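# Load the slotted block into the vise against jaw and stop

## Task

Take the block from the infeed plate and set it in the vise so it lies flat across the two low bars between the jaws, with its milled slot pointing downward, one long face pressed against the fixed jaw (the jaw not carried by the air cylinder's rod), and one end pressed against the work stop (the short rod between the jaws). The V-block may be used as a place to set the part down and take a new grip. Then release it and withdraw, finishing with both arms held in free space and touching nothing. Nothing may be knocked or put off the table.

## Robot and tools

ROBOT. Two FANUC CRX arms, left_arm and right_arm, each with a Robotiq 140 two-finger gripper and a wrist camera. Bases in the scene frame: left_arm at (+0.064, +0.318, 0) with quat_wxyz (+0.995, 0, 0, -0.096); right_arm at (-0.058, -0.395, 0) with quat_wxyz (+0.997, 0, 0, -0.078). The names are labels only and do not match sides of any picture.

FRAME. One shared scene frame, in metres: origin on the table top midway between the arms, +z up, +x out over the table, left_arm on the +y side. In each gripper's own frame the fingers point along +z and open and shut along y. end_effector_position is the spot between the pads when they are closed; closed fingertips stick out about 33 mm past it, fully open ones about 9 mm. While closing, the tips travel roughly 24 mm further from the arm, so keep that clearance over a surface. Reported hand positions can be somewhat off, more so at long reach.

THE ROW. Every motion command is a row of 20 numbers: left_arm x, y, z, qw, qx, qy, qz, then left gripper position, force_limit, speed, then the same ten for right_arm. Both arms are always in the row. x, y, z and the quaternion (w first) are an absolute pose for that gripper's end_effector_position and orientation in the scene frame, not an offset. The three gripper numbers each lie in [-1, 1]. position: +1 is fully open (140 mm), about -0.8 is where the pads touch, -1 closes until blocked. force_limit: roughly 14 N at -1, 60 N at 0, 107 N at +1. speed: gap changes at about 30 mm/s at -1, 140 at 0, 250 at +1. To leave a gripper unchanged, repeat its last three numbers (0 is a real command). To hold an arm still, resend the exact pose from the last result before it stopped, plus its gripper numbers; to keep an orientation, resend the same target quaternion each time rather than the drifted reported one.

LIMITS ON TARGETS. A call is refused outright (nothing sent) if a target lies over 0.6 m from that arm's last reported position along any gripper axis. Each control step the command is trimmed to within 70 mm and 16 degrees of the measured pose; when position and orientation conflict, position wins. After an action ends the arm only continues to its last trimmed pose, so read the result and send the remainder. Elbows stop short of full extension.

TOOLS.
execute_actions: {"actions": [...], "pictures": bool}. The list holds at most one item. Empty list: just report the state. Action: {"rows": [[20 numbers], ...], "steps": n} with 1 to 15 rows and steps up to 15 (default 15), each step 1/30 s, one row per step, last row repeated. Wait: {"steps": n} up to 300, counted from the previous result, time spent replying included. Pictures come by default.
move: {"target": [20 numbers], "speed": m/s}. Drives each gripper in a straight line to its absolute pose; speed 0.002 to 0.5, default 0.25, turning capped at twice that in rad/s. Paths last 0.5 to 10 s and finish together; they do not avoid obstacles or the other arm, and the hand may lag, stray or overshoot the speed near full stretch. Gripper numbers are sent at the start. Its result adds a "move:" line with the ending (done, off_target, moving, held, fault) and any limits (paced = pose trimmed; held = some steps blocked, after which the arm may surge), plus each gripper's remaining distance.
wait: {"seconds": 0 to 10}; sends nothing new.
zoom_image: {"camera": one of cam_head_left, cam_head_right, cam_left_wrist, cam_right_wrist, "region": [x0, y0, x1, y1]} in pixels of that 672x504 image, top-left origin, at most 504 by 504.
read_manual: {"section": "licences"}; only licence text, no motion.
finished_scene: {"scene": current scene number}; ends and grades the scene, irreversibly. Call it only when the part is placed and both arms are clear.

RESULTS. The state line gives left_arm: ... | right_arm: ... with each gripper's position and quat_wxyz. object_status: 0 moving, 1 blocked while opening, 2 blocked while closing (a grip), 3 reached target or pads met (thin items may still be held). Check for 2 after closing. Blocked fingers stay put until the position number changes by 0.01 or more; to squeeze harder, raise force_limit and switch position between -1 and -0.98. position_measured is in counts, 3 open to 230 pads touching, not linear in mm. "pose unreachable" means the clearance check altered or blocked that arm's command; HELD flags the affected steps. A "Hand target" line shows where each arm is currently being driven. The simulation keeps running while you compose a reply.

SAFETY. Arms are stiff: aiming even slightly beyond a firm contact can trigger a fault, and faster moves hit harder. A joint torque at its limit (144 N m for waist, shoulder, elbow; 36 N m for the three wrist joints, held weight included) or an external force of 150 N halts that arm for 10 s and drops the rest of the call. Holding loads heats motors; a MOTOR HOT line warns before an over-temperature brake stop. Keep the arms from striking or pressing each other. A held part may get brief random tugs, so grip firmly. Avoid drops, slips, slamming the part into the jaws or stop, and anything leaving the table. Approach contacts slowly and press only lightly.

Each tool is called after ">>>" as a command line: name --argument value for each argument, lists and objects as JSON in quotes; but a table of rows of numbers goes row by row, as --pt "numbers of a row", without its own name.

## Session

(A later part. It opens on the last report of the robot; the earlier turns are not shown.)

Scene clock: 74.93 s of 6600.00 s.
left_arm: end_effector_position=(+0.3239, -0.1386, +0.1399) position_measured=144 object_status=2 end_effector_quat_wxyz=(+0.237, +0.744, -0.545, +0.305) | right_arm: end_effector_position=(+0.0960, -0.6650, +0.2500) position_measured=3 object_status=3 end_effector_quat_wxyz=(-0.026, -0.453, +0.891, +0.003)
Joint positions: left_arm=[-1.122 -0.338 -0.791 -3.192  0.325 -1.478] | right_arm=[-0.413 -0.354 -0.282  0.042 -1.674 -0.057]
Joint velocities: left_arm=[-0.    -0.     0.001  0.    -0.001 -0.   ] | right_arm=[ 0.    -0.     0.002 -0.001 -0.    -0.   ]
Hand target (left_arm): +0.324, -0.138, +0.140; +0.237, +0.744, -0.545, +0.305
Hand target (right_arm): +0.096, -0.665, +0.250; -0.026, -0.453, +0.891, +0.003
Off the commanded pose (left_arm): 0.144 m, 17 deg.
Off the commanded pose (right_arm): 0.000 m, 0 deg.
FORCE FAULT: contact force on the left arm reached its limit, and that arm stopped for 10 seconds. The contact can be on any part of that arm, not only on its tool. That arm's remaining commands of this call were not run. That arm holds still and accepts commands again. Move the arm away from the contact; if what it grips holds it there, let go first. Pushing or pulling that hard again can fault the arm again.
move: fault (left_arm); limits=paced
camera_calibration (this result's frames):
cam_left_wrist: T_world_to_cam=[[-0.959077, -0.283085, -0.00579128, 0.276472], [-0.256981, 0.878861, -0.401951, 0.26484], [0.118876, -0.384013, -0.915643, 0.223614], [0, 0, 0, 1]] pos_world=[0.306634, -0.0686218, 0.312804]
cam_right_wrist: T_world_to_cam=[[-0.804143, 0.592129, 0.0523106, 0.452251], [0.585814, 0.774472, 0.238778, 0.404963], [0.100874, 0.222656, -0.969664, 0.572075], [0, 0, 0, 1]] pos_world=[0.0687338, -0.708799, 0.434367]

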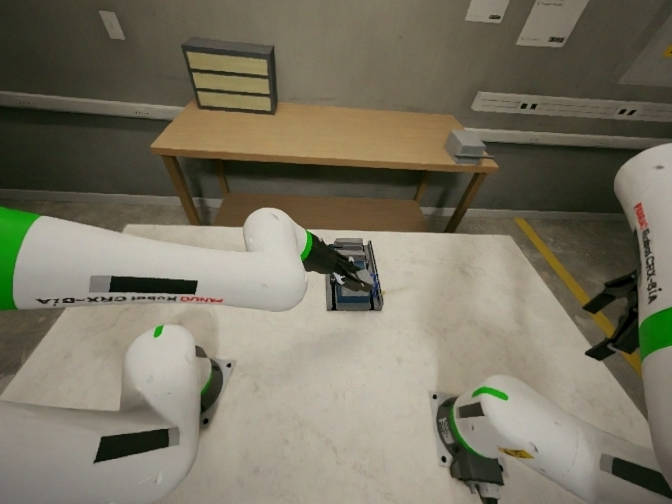

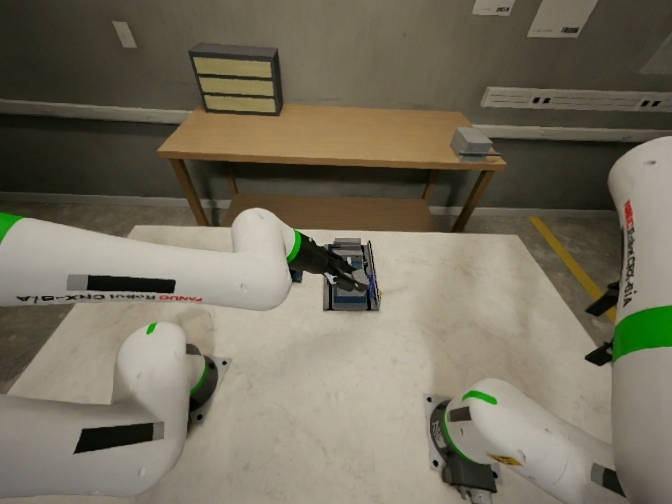

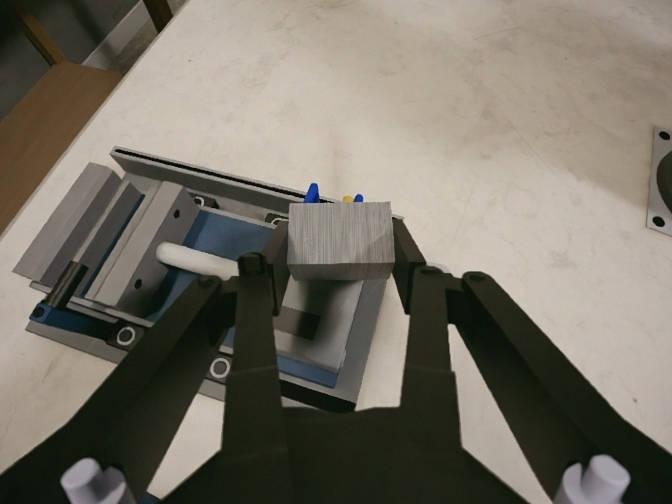

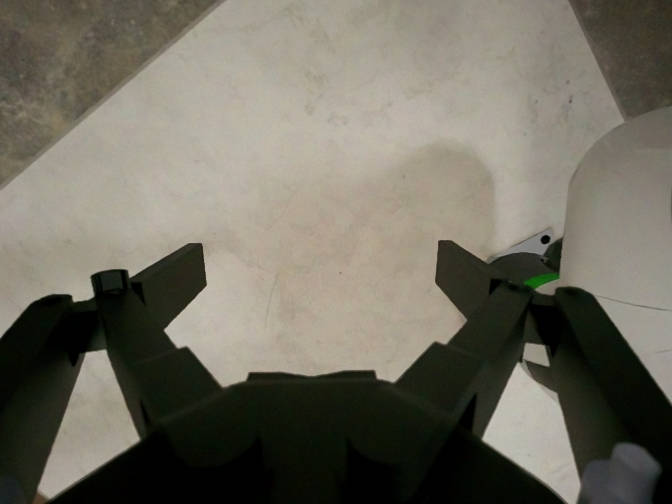

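>>> move --target '[0.2,-0.15,0.2,0.271,0.653,-0.653,0.271,-1,0.3,0,0.096,-0.665,0.25,-0.026,-0.453,0.891,0.003,1,0,0]' --speed 0.15

>>> move --target '[0.1,-0.12,0.06,0.354,0.354,-0.854,0.147,-1,0.3,0,0.096,-0.665,0.25,-0.026,-0.453,0.891,0.003,1,0,0]' --speed 0.15

Scene clock: 82.27 s of 6600.00 s.
left_arm: end_effector_position=(+0.2005, -0.1501, +0.1998) position_measured=144 object_status=2 end_effector_quat_wxyz=(+0.271, +0.653, -0.653, +0.271) | right_arm: end_effector_position=(+0.0960, -0.6650, +0.2500) position_measured=3 object_status=3 end_effector_quat_wxyz=(-0.026, -0.453, +0.891, +0.003)
Joint positions: left_arm=[-1.35  -0.511 -0.714 -3.106  0.583 -1.621] | right_arm=[-0.413 -0.354 -0.282  0.042 -1.674 -0.057]
Joint velocities: left_arm=[-0.001 -0.     0.001 -0.     0.001  0.   ] | right_arm=[-0.     0.     0.     0.001  0.     0.   ]
Hand target (left_arm): +0.200, -0.150, +0.200; +0.271, +0.653, -0.653, +0.271
Hand target (right_arm): +0.096, -0.665, +0.250; -0.026, -0.453, +0.891, +0.003
Off the commanded pose (left_arm): 0.001 m, 0 deg.
Off the commanded pose (right_arm): 0.000 m, 0 deg.
After step 90, 3.00 s passed at rest.
move: done
camera_calibration (this result's frames):
cam_left_wrist: T_world_to_cam=[[-0.999558, 0.0120023, -0.0272055, 0.211911], [0.0217742, 0.918518, -0.39478, 0.215942], [0.0202505, -0.395197, -0.918373, 0.307429], [0, 0, 0, 1]] pos_world=[0.20089, -0.0793952, 0.373349]
cam_right_wrist: T_world_to_cam=[[-0.804143, 0.592129, 0.0523104, 0.452251], [0.585814, 0.774472, 0.238778, 0.404963], [0.100874, 0.222656, -0.969664, 0.572075], [0, 0, 0, 1]] pos_world=[0.0687339, -0.708799, 0.434367]

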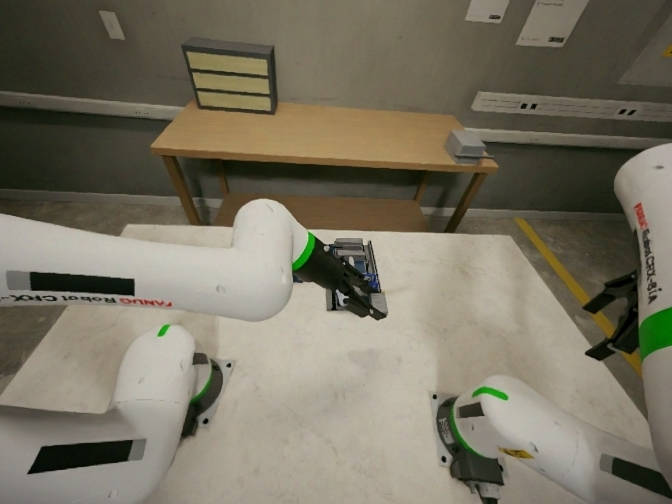

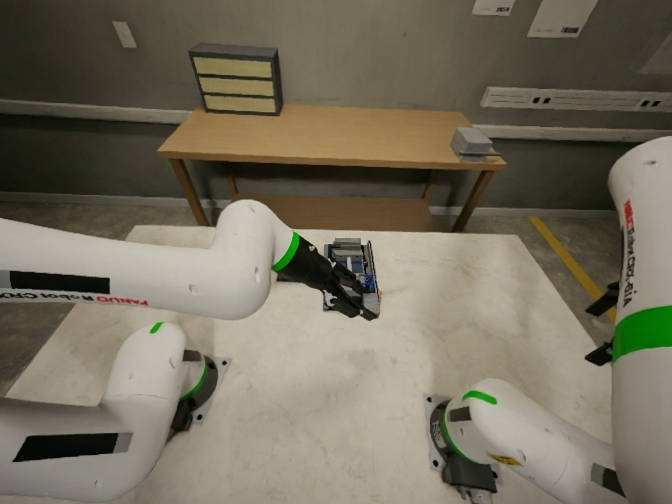

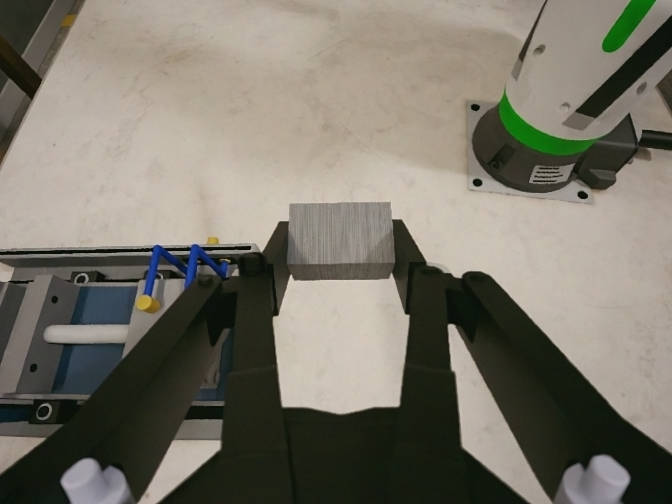

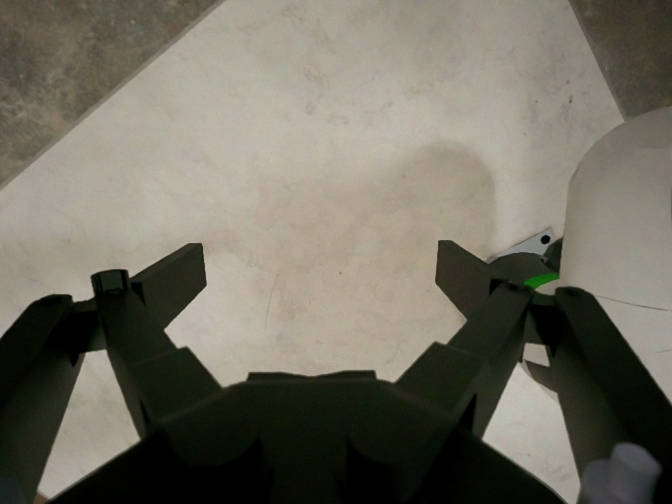

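Scene clock: 85.23 s of 6600.00 s.
left_arm: end_effector_position=(+0.0987, -0.1196, +0.0611) position_measured=144 object_status=2 end_effector_quat_wxyz=(-0.355, -0.353, +0.853, -0.146) | right_arm: end_effector_position=(+0.0960, -0.6650, +0.2500) position_measured=3 object_status=3 end_effector_quat_wxyz=(-0.026, -0.453, +0.891, +0.003)
Joint positions: left_arm=[-0.932 -0.034 -0.493 -2.24   1.021 -3.264] | right_arm=[-0.413 -0.354 -0.282  0.042 -1.674 -0.057]
Joint velocities: left_arm=[ 0.001  0.001  0.001  0.     0.    -0.002] | right_arm=[ 0.    -0.001 -0.     0.    -0.    -0.   ]
Hand target (left_arm): +0.099, -0.120, +0.061; -0.355, -0.353, +0.853, -0.146
Hand target (right_arm): +0.096, -0.665, +0.250; -0.026, -0.453, +0.891, +0.003
Off the commanded pose (left_arm): 0.002 m, 0 deg.
Off the commanded pose (right_arm): 0.000 m, 0 deg.
move: done
camera_calibration (this result's frames):
cam_left_wrist: T_world_to_cam=[[-0.697257, 0.716371, -0.0254215, 0.160315], [0.665126, 0.633342, -0.395583, 0.0377761], [-0.267283, -0.292731, -0.918079, 0.234806], [0, 0, 0, 1]] pos_world=[0.149415, -0.0700352, 0.234589]
cam_right_wrist: T_world_to_cam=[[-0.804143, 0.592129, 0.0523114, 0.452251], [0.585814, 0.774472, 0.238778, 0.404963], [0.100874, 0.222656, -0.969664, 0.572075], [0, 0, 0, 1]] pos_world=[0.0687342, -0.7088, 0.434367]

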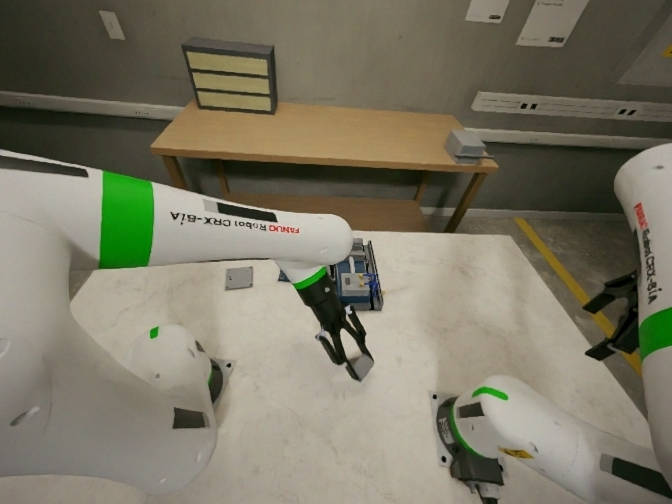

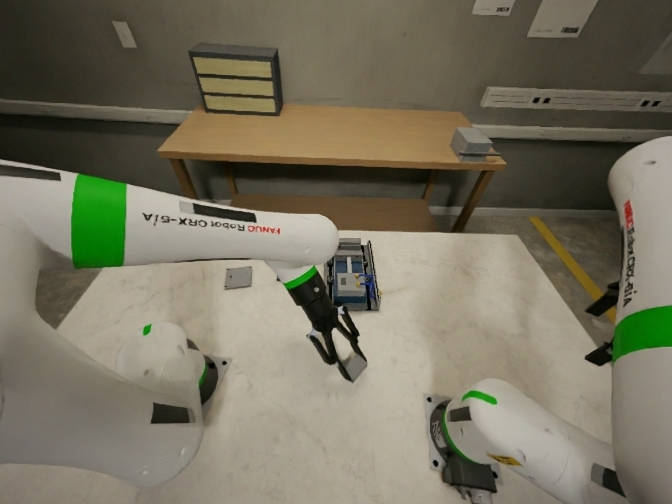

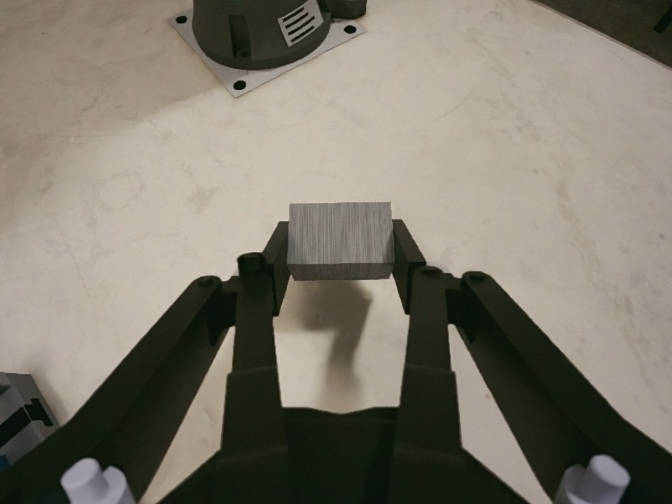

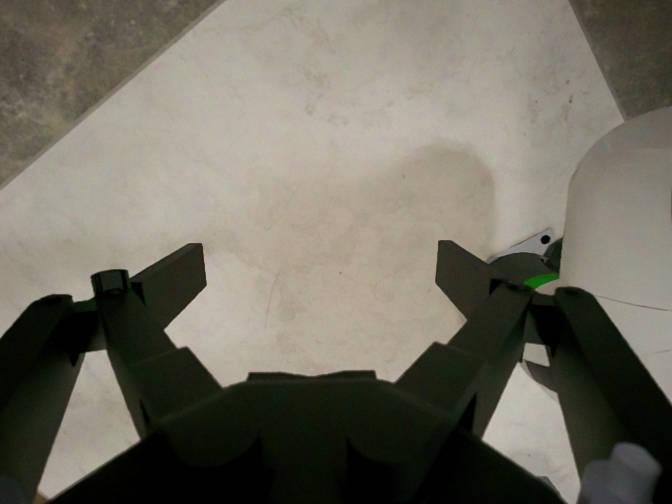

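>>> move --target '[0.1,-0.12,0.0355,0.354,0.354,-0.854,0.147,-1,0.3,0,0.096,-0.665,0.25,-0.026,-0.453,0.891,0.003,1,0,0]' --speed 0.03

>>> move --target '[0.1,-0.12,0.0355,0.354,0.354,-0.854,0.147,0.3,0.3,-0.5,0.096,-0.665,0.25,-0.026,-0.453,0.891,0.003,1,0,0]'

>>> move --target '[0.089,-0.131,0.09,0,0.383,-0.924,0,0.3,0.3,0,0.096,-0.665,0.25,-0.026,-0.453,0.891,0.003,1,0,0]'

Scene clock: 92.87 s of 6600.00 s.
left_arm: end_effector_position=(+0.0999, -0.1200, +0.0356) position_measured=144 object_status=2 end_effector_quat_wxyz=(-0.354, -0.354, +0.853, -0.147) | right_arm: end_effector_position=(+0.0960, -0.6650, +0.2500) position_measured=3 object_status=3 end_effector_quat_wxyz=(-0.026, -0.453, +0.891, +0.003)
Joint positions: left_arm=[-0.92   0.022 -0.507 -2.207  0.984 -3.336] | right_arm=[-0.413 -0.354 -0.282  0.042 -1.674 -0.057]
Joint velocities: left_arm=[-0.     0.001 -0.     0.    -0.001 -0.   ] | right_arm=[ 0.    -0.    -0.001  0.001 -0.    -0.   ]
Hand target (left_arm): +0.100, -0.120, +0.036; -0.354, -0.354, +0.853, -0.147
Hand target (right_arm): +0.096, -0.665, +0.250; -0.026, -0.453, +0.891, +0.003
Off the commanded pose (left_arm): 0.000 m, 0 deg.
Off the commanded pose (right_arm): 0.000 m, 0 deg.
After step 90, 3.53 s passed at rest.
move: done
camera_calibration (this result's frames):
cam_left_wrist: T_world_to_cam=[[-0.698675, 0.71494, -0.0267245, 0.160819], [0.664415, 0.63454, -0.394856, 0.0273878], [-0.265341, -0.293632, -0.918354, 0.211304], [0, 0, 0, 1]] pos_world=[0.150231, -0.0703088, 0.209164]
cam_right_wrist: T_world_to_cam=[[-0.804143, 0.592129, 0.0523115, 0.452251], [0.585814, 0.774472, 0.238778, 0.404963], [0.100874, 0.222657, -0.969664, 0.572075], [0, 0, 0, 1]] pos_world=[0.0687341, -0.7088, 0.434367]

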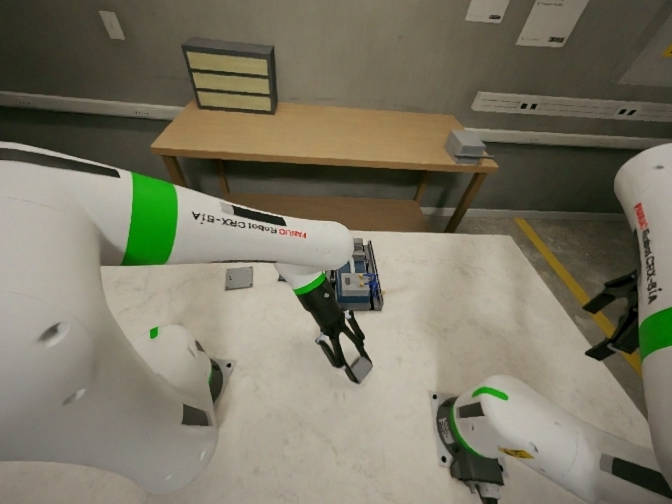

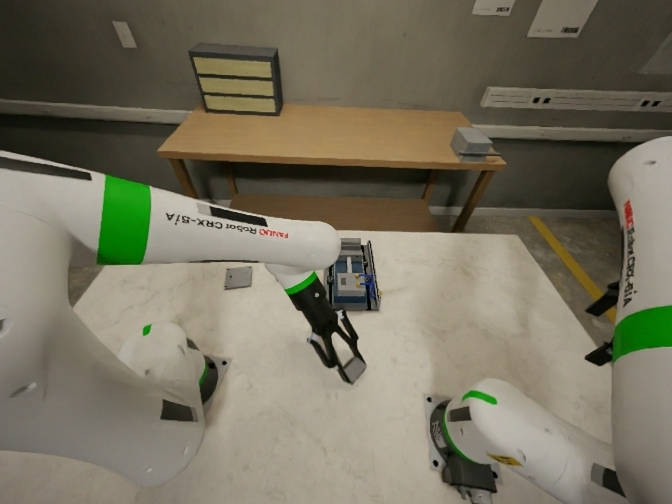

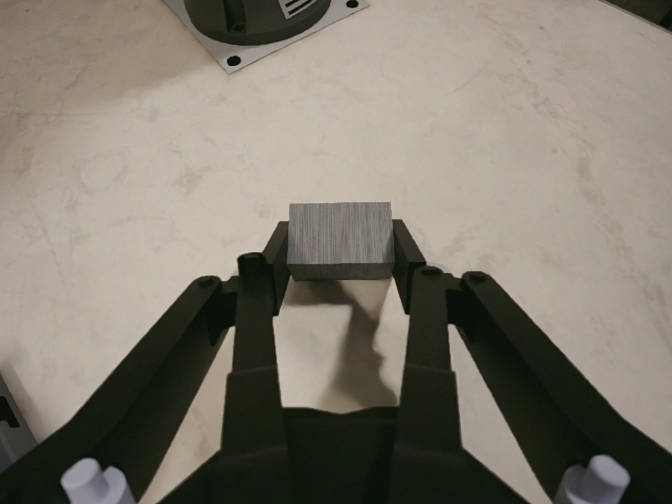

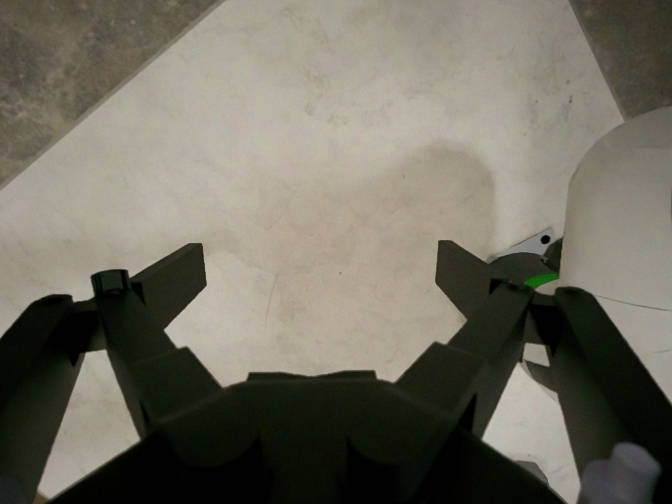

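Scene clock: 93.57 s of 6600.00 s.
left_arm: end_effector_position=(+0.1000, -0.1200, +0.0355) position_measured=91 object_status=3 end_effector_quat_wxyz=(-0.354, -0.354, +0.853, -0.147) | right_arm: end_effector_position=(+0.0960, -0.6650, +0.2500) position_measured=3 object_status=3 end_effector_quat_wxyz=(-0.026, -0.453, +0.891, +0.003)
Joint positions: left_arm=[-0.92   0.022 -0.507 -2.207  0.984 -3.336] | right_arm=[-0.413 -0.354 -0.282  0.042 -1.674 -0.057]
Joint velocities: left_arm=[-0.     0.001  0.001 -0.    -0.001 -0.   ] | right_arm=[ 0.    -0.    -0.001  0.    -0.     0.   ]
Hand target (left_arm): +0.100, -0.120, +0.036; -0.354, -0.354, +0.853, -0.147
Hand target (right_arm): +0.096, -0.665, +0.250; -0.026, -0.453, +0.891, +0.003
Off the commanded pose (left_arm): 0.000 m, 0 deg.
Off the commanded pose (right_arm): 0.000 m, 0 deg.
move: done
camera_calibration (this result's frames):
cam_left_wrist: T_world_to_cam=[[-0.698729, 0.714888, -0.0267077, 0.160865], [0.664432, 0.63467, -0.394619, 0.027271], [-0.265158, -0.293477, -0.918456, 0.211207], [0, 0, 0, 1]] pos_world=[0.150285, -0.0703245, 0.209042]
cam_right_wrist: T_world_to_cam=[[-0.804143, 0.592129, 0.0523117, 0.452251], [0.585814, 0.774472, 0.238778, 0.404963], [0.100873, 0.222657, -0.969664, 0.572075], [0, 0, 0, 1]] pos_world=[0.0687342, -0.7088, 0.434367]

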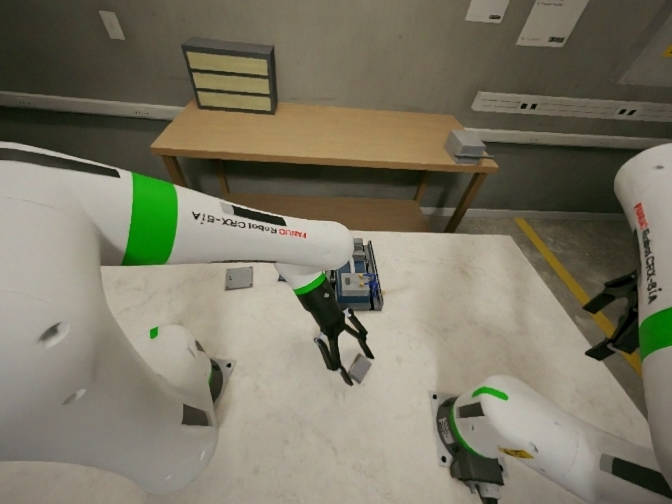

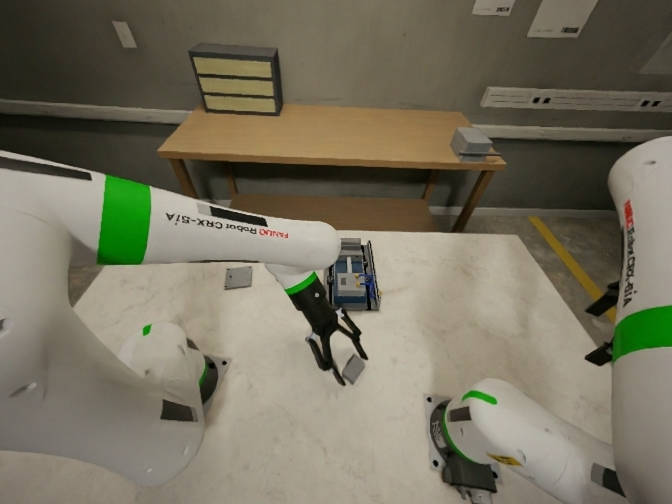

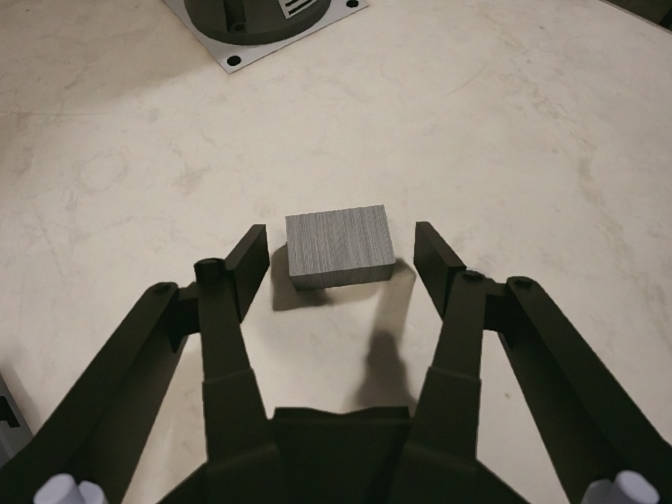

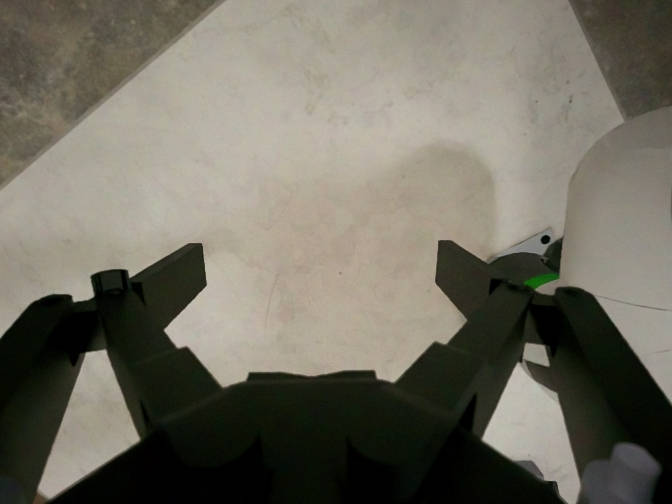

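Scene clock: 95.53 s of 6600.00 s.
left_arm: end_effector_position=(+0.0912, -0.1310, +0.0903) position_measured=91 object_status=3 end_effector_quat_wxyz=(+0.002, -0.384, +0.923, -0.001) | right_arm: end_effector_position=(+0.0960, -0.6650, +0.2500) position_measured=3 object_status=3 end_effector_quat_wxyz=(-0.026, -0.453, +0.891, +0.003)
Joint positions: left_arm=[-1.615  0.065 -0.287 -3.147  1.22  -2.114] | right_arm=[-0.413 -0.354 -0.282  0.042 -1.674 -0.057]
Joint velocities: left_arm=[-0.    -0.     0.001 -0.     0.001  0.   ] | right_arm=[-0.     0.     0.001 -0.    -0.    -0.   ]
Hand target (left_arm): +0.091, -0.131, +0.090; +0.002, -0.384, +0.923, -0.001
Hand target (right_arm): +0.096, -0.665, +0.250; -0.026, -0.453, +0.891, +0.003
Off the commanded pose (left_arm): 0.002 m, 0 deg.
Off the commanded pose (right_arm): 0.000 m, 0 deg.
move: done
camera_calibration (this result's frames):
cam_left_wrist: T_world_to_cam=[[-0.690042, 0.723639, -0.0137608, 0.163214], [0.667596, 0.643715, 0.374094, -0.00671972], [0.279567, 0.248954, -0.927289, 0.278133], [0, 0, 0, 1]] pos_world=[0.0393538, -0.183025, 0.262669]
cam_right_wrist: T_world_to_cam=[[-0.804143, 0.592129, 0.0523113, 0.452251], [0.585814, 0.774472, 0.238778, 0.404963], [0.100874, 0.222656, -0.969664, 0.572075], [0, 0, 0, 1]] pos_world=[0.0687341, -0.7088, 0.434367]

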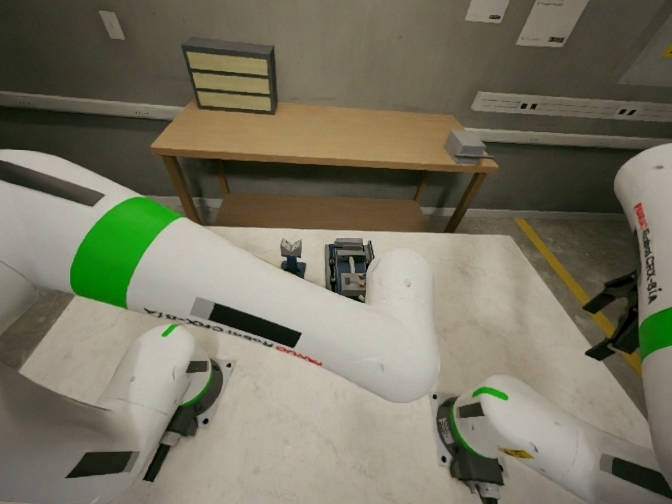

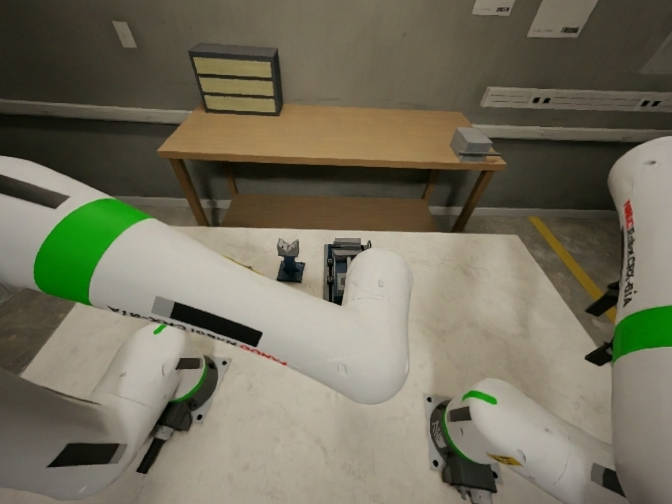

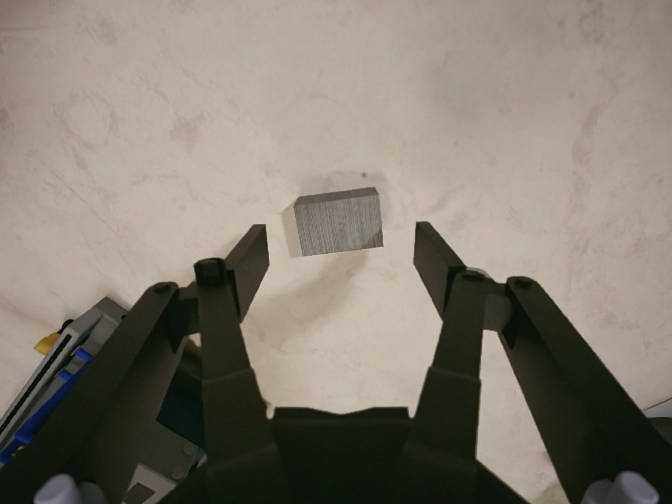

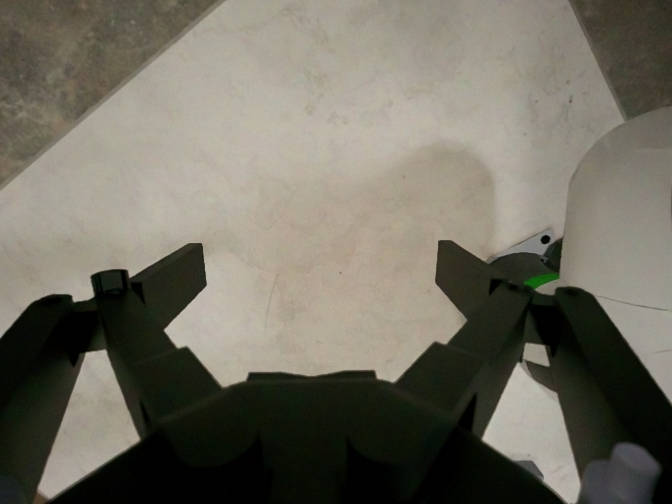

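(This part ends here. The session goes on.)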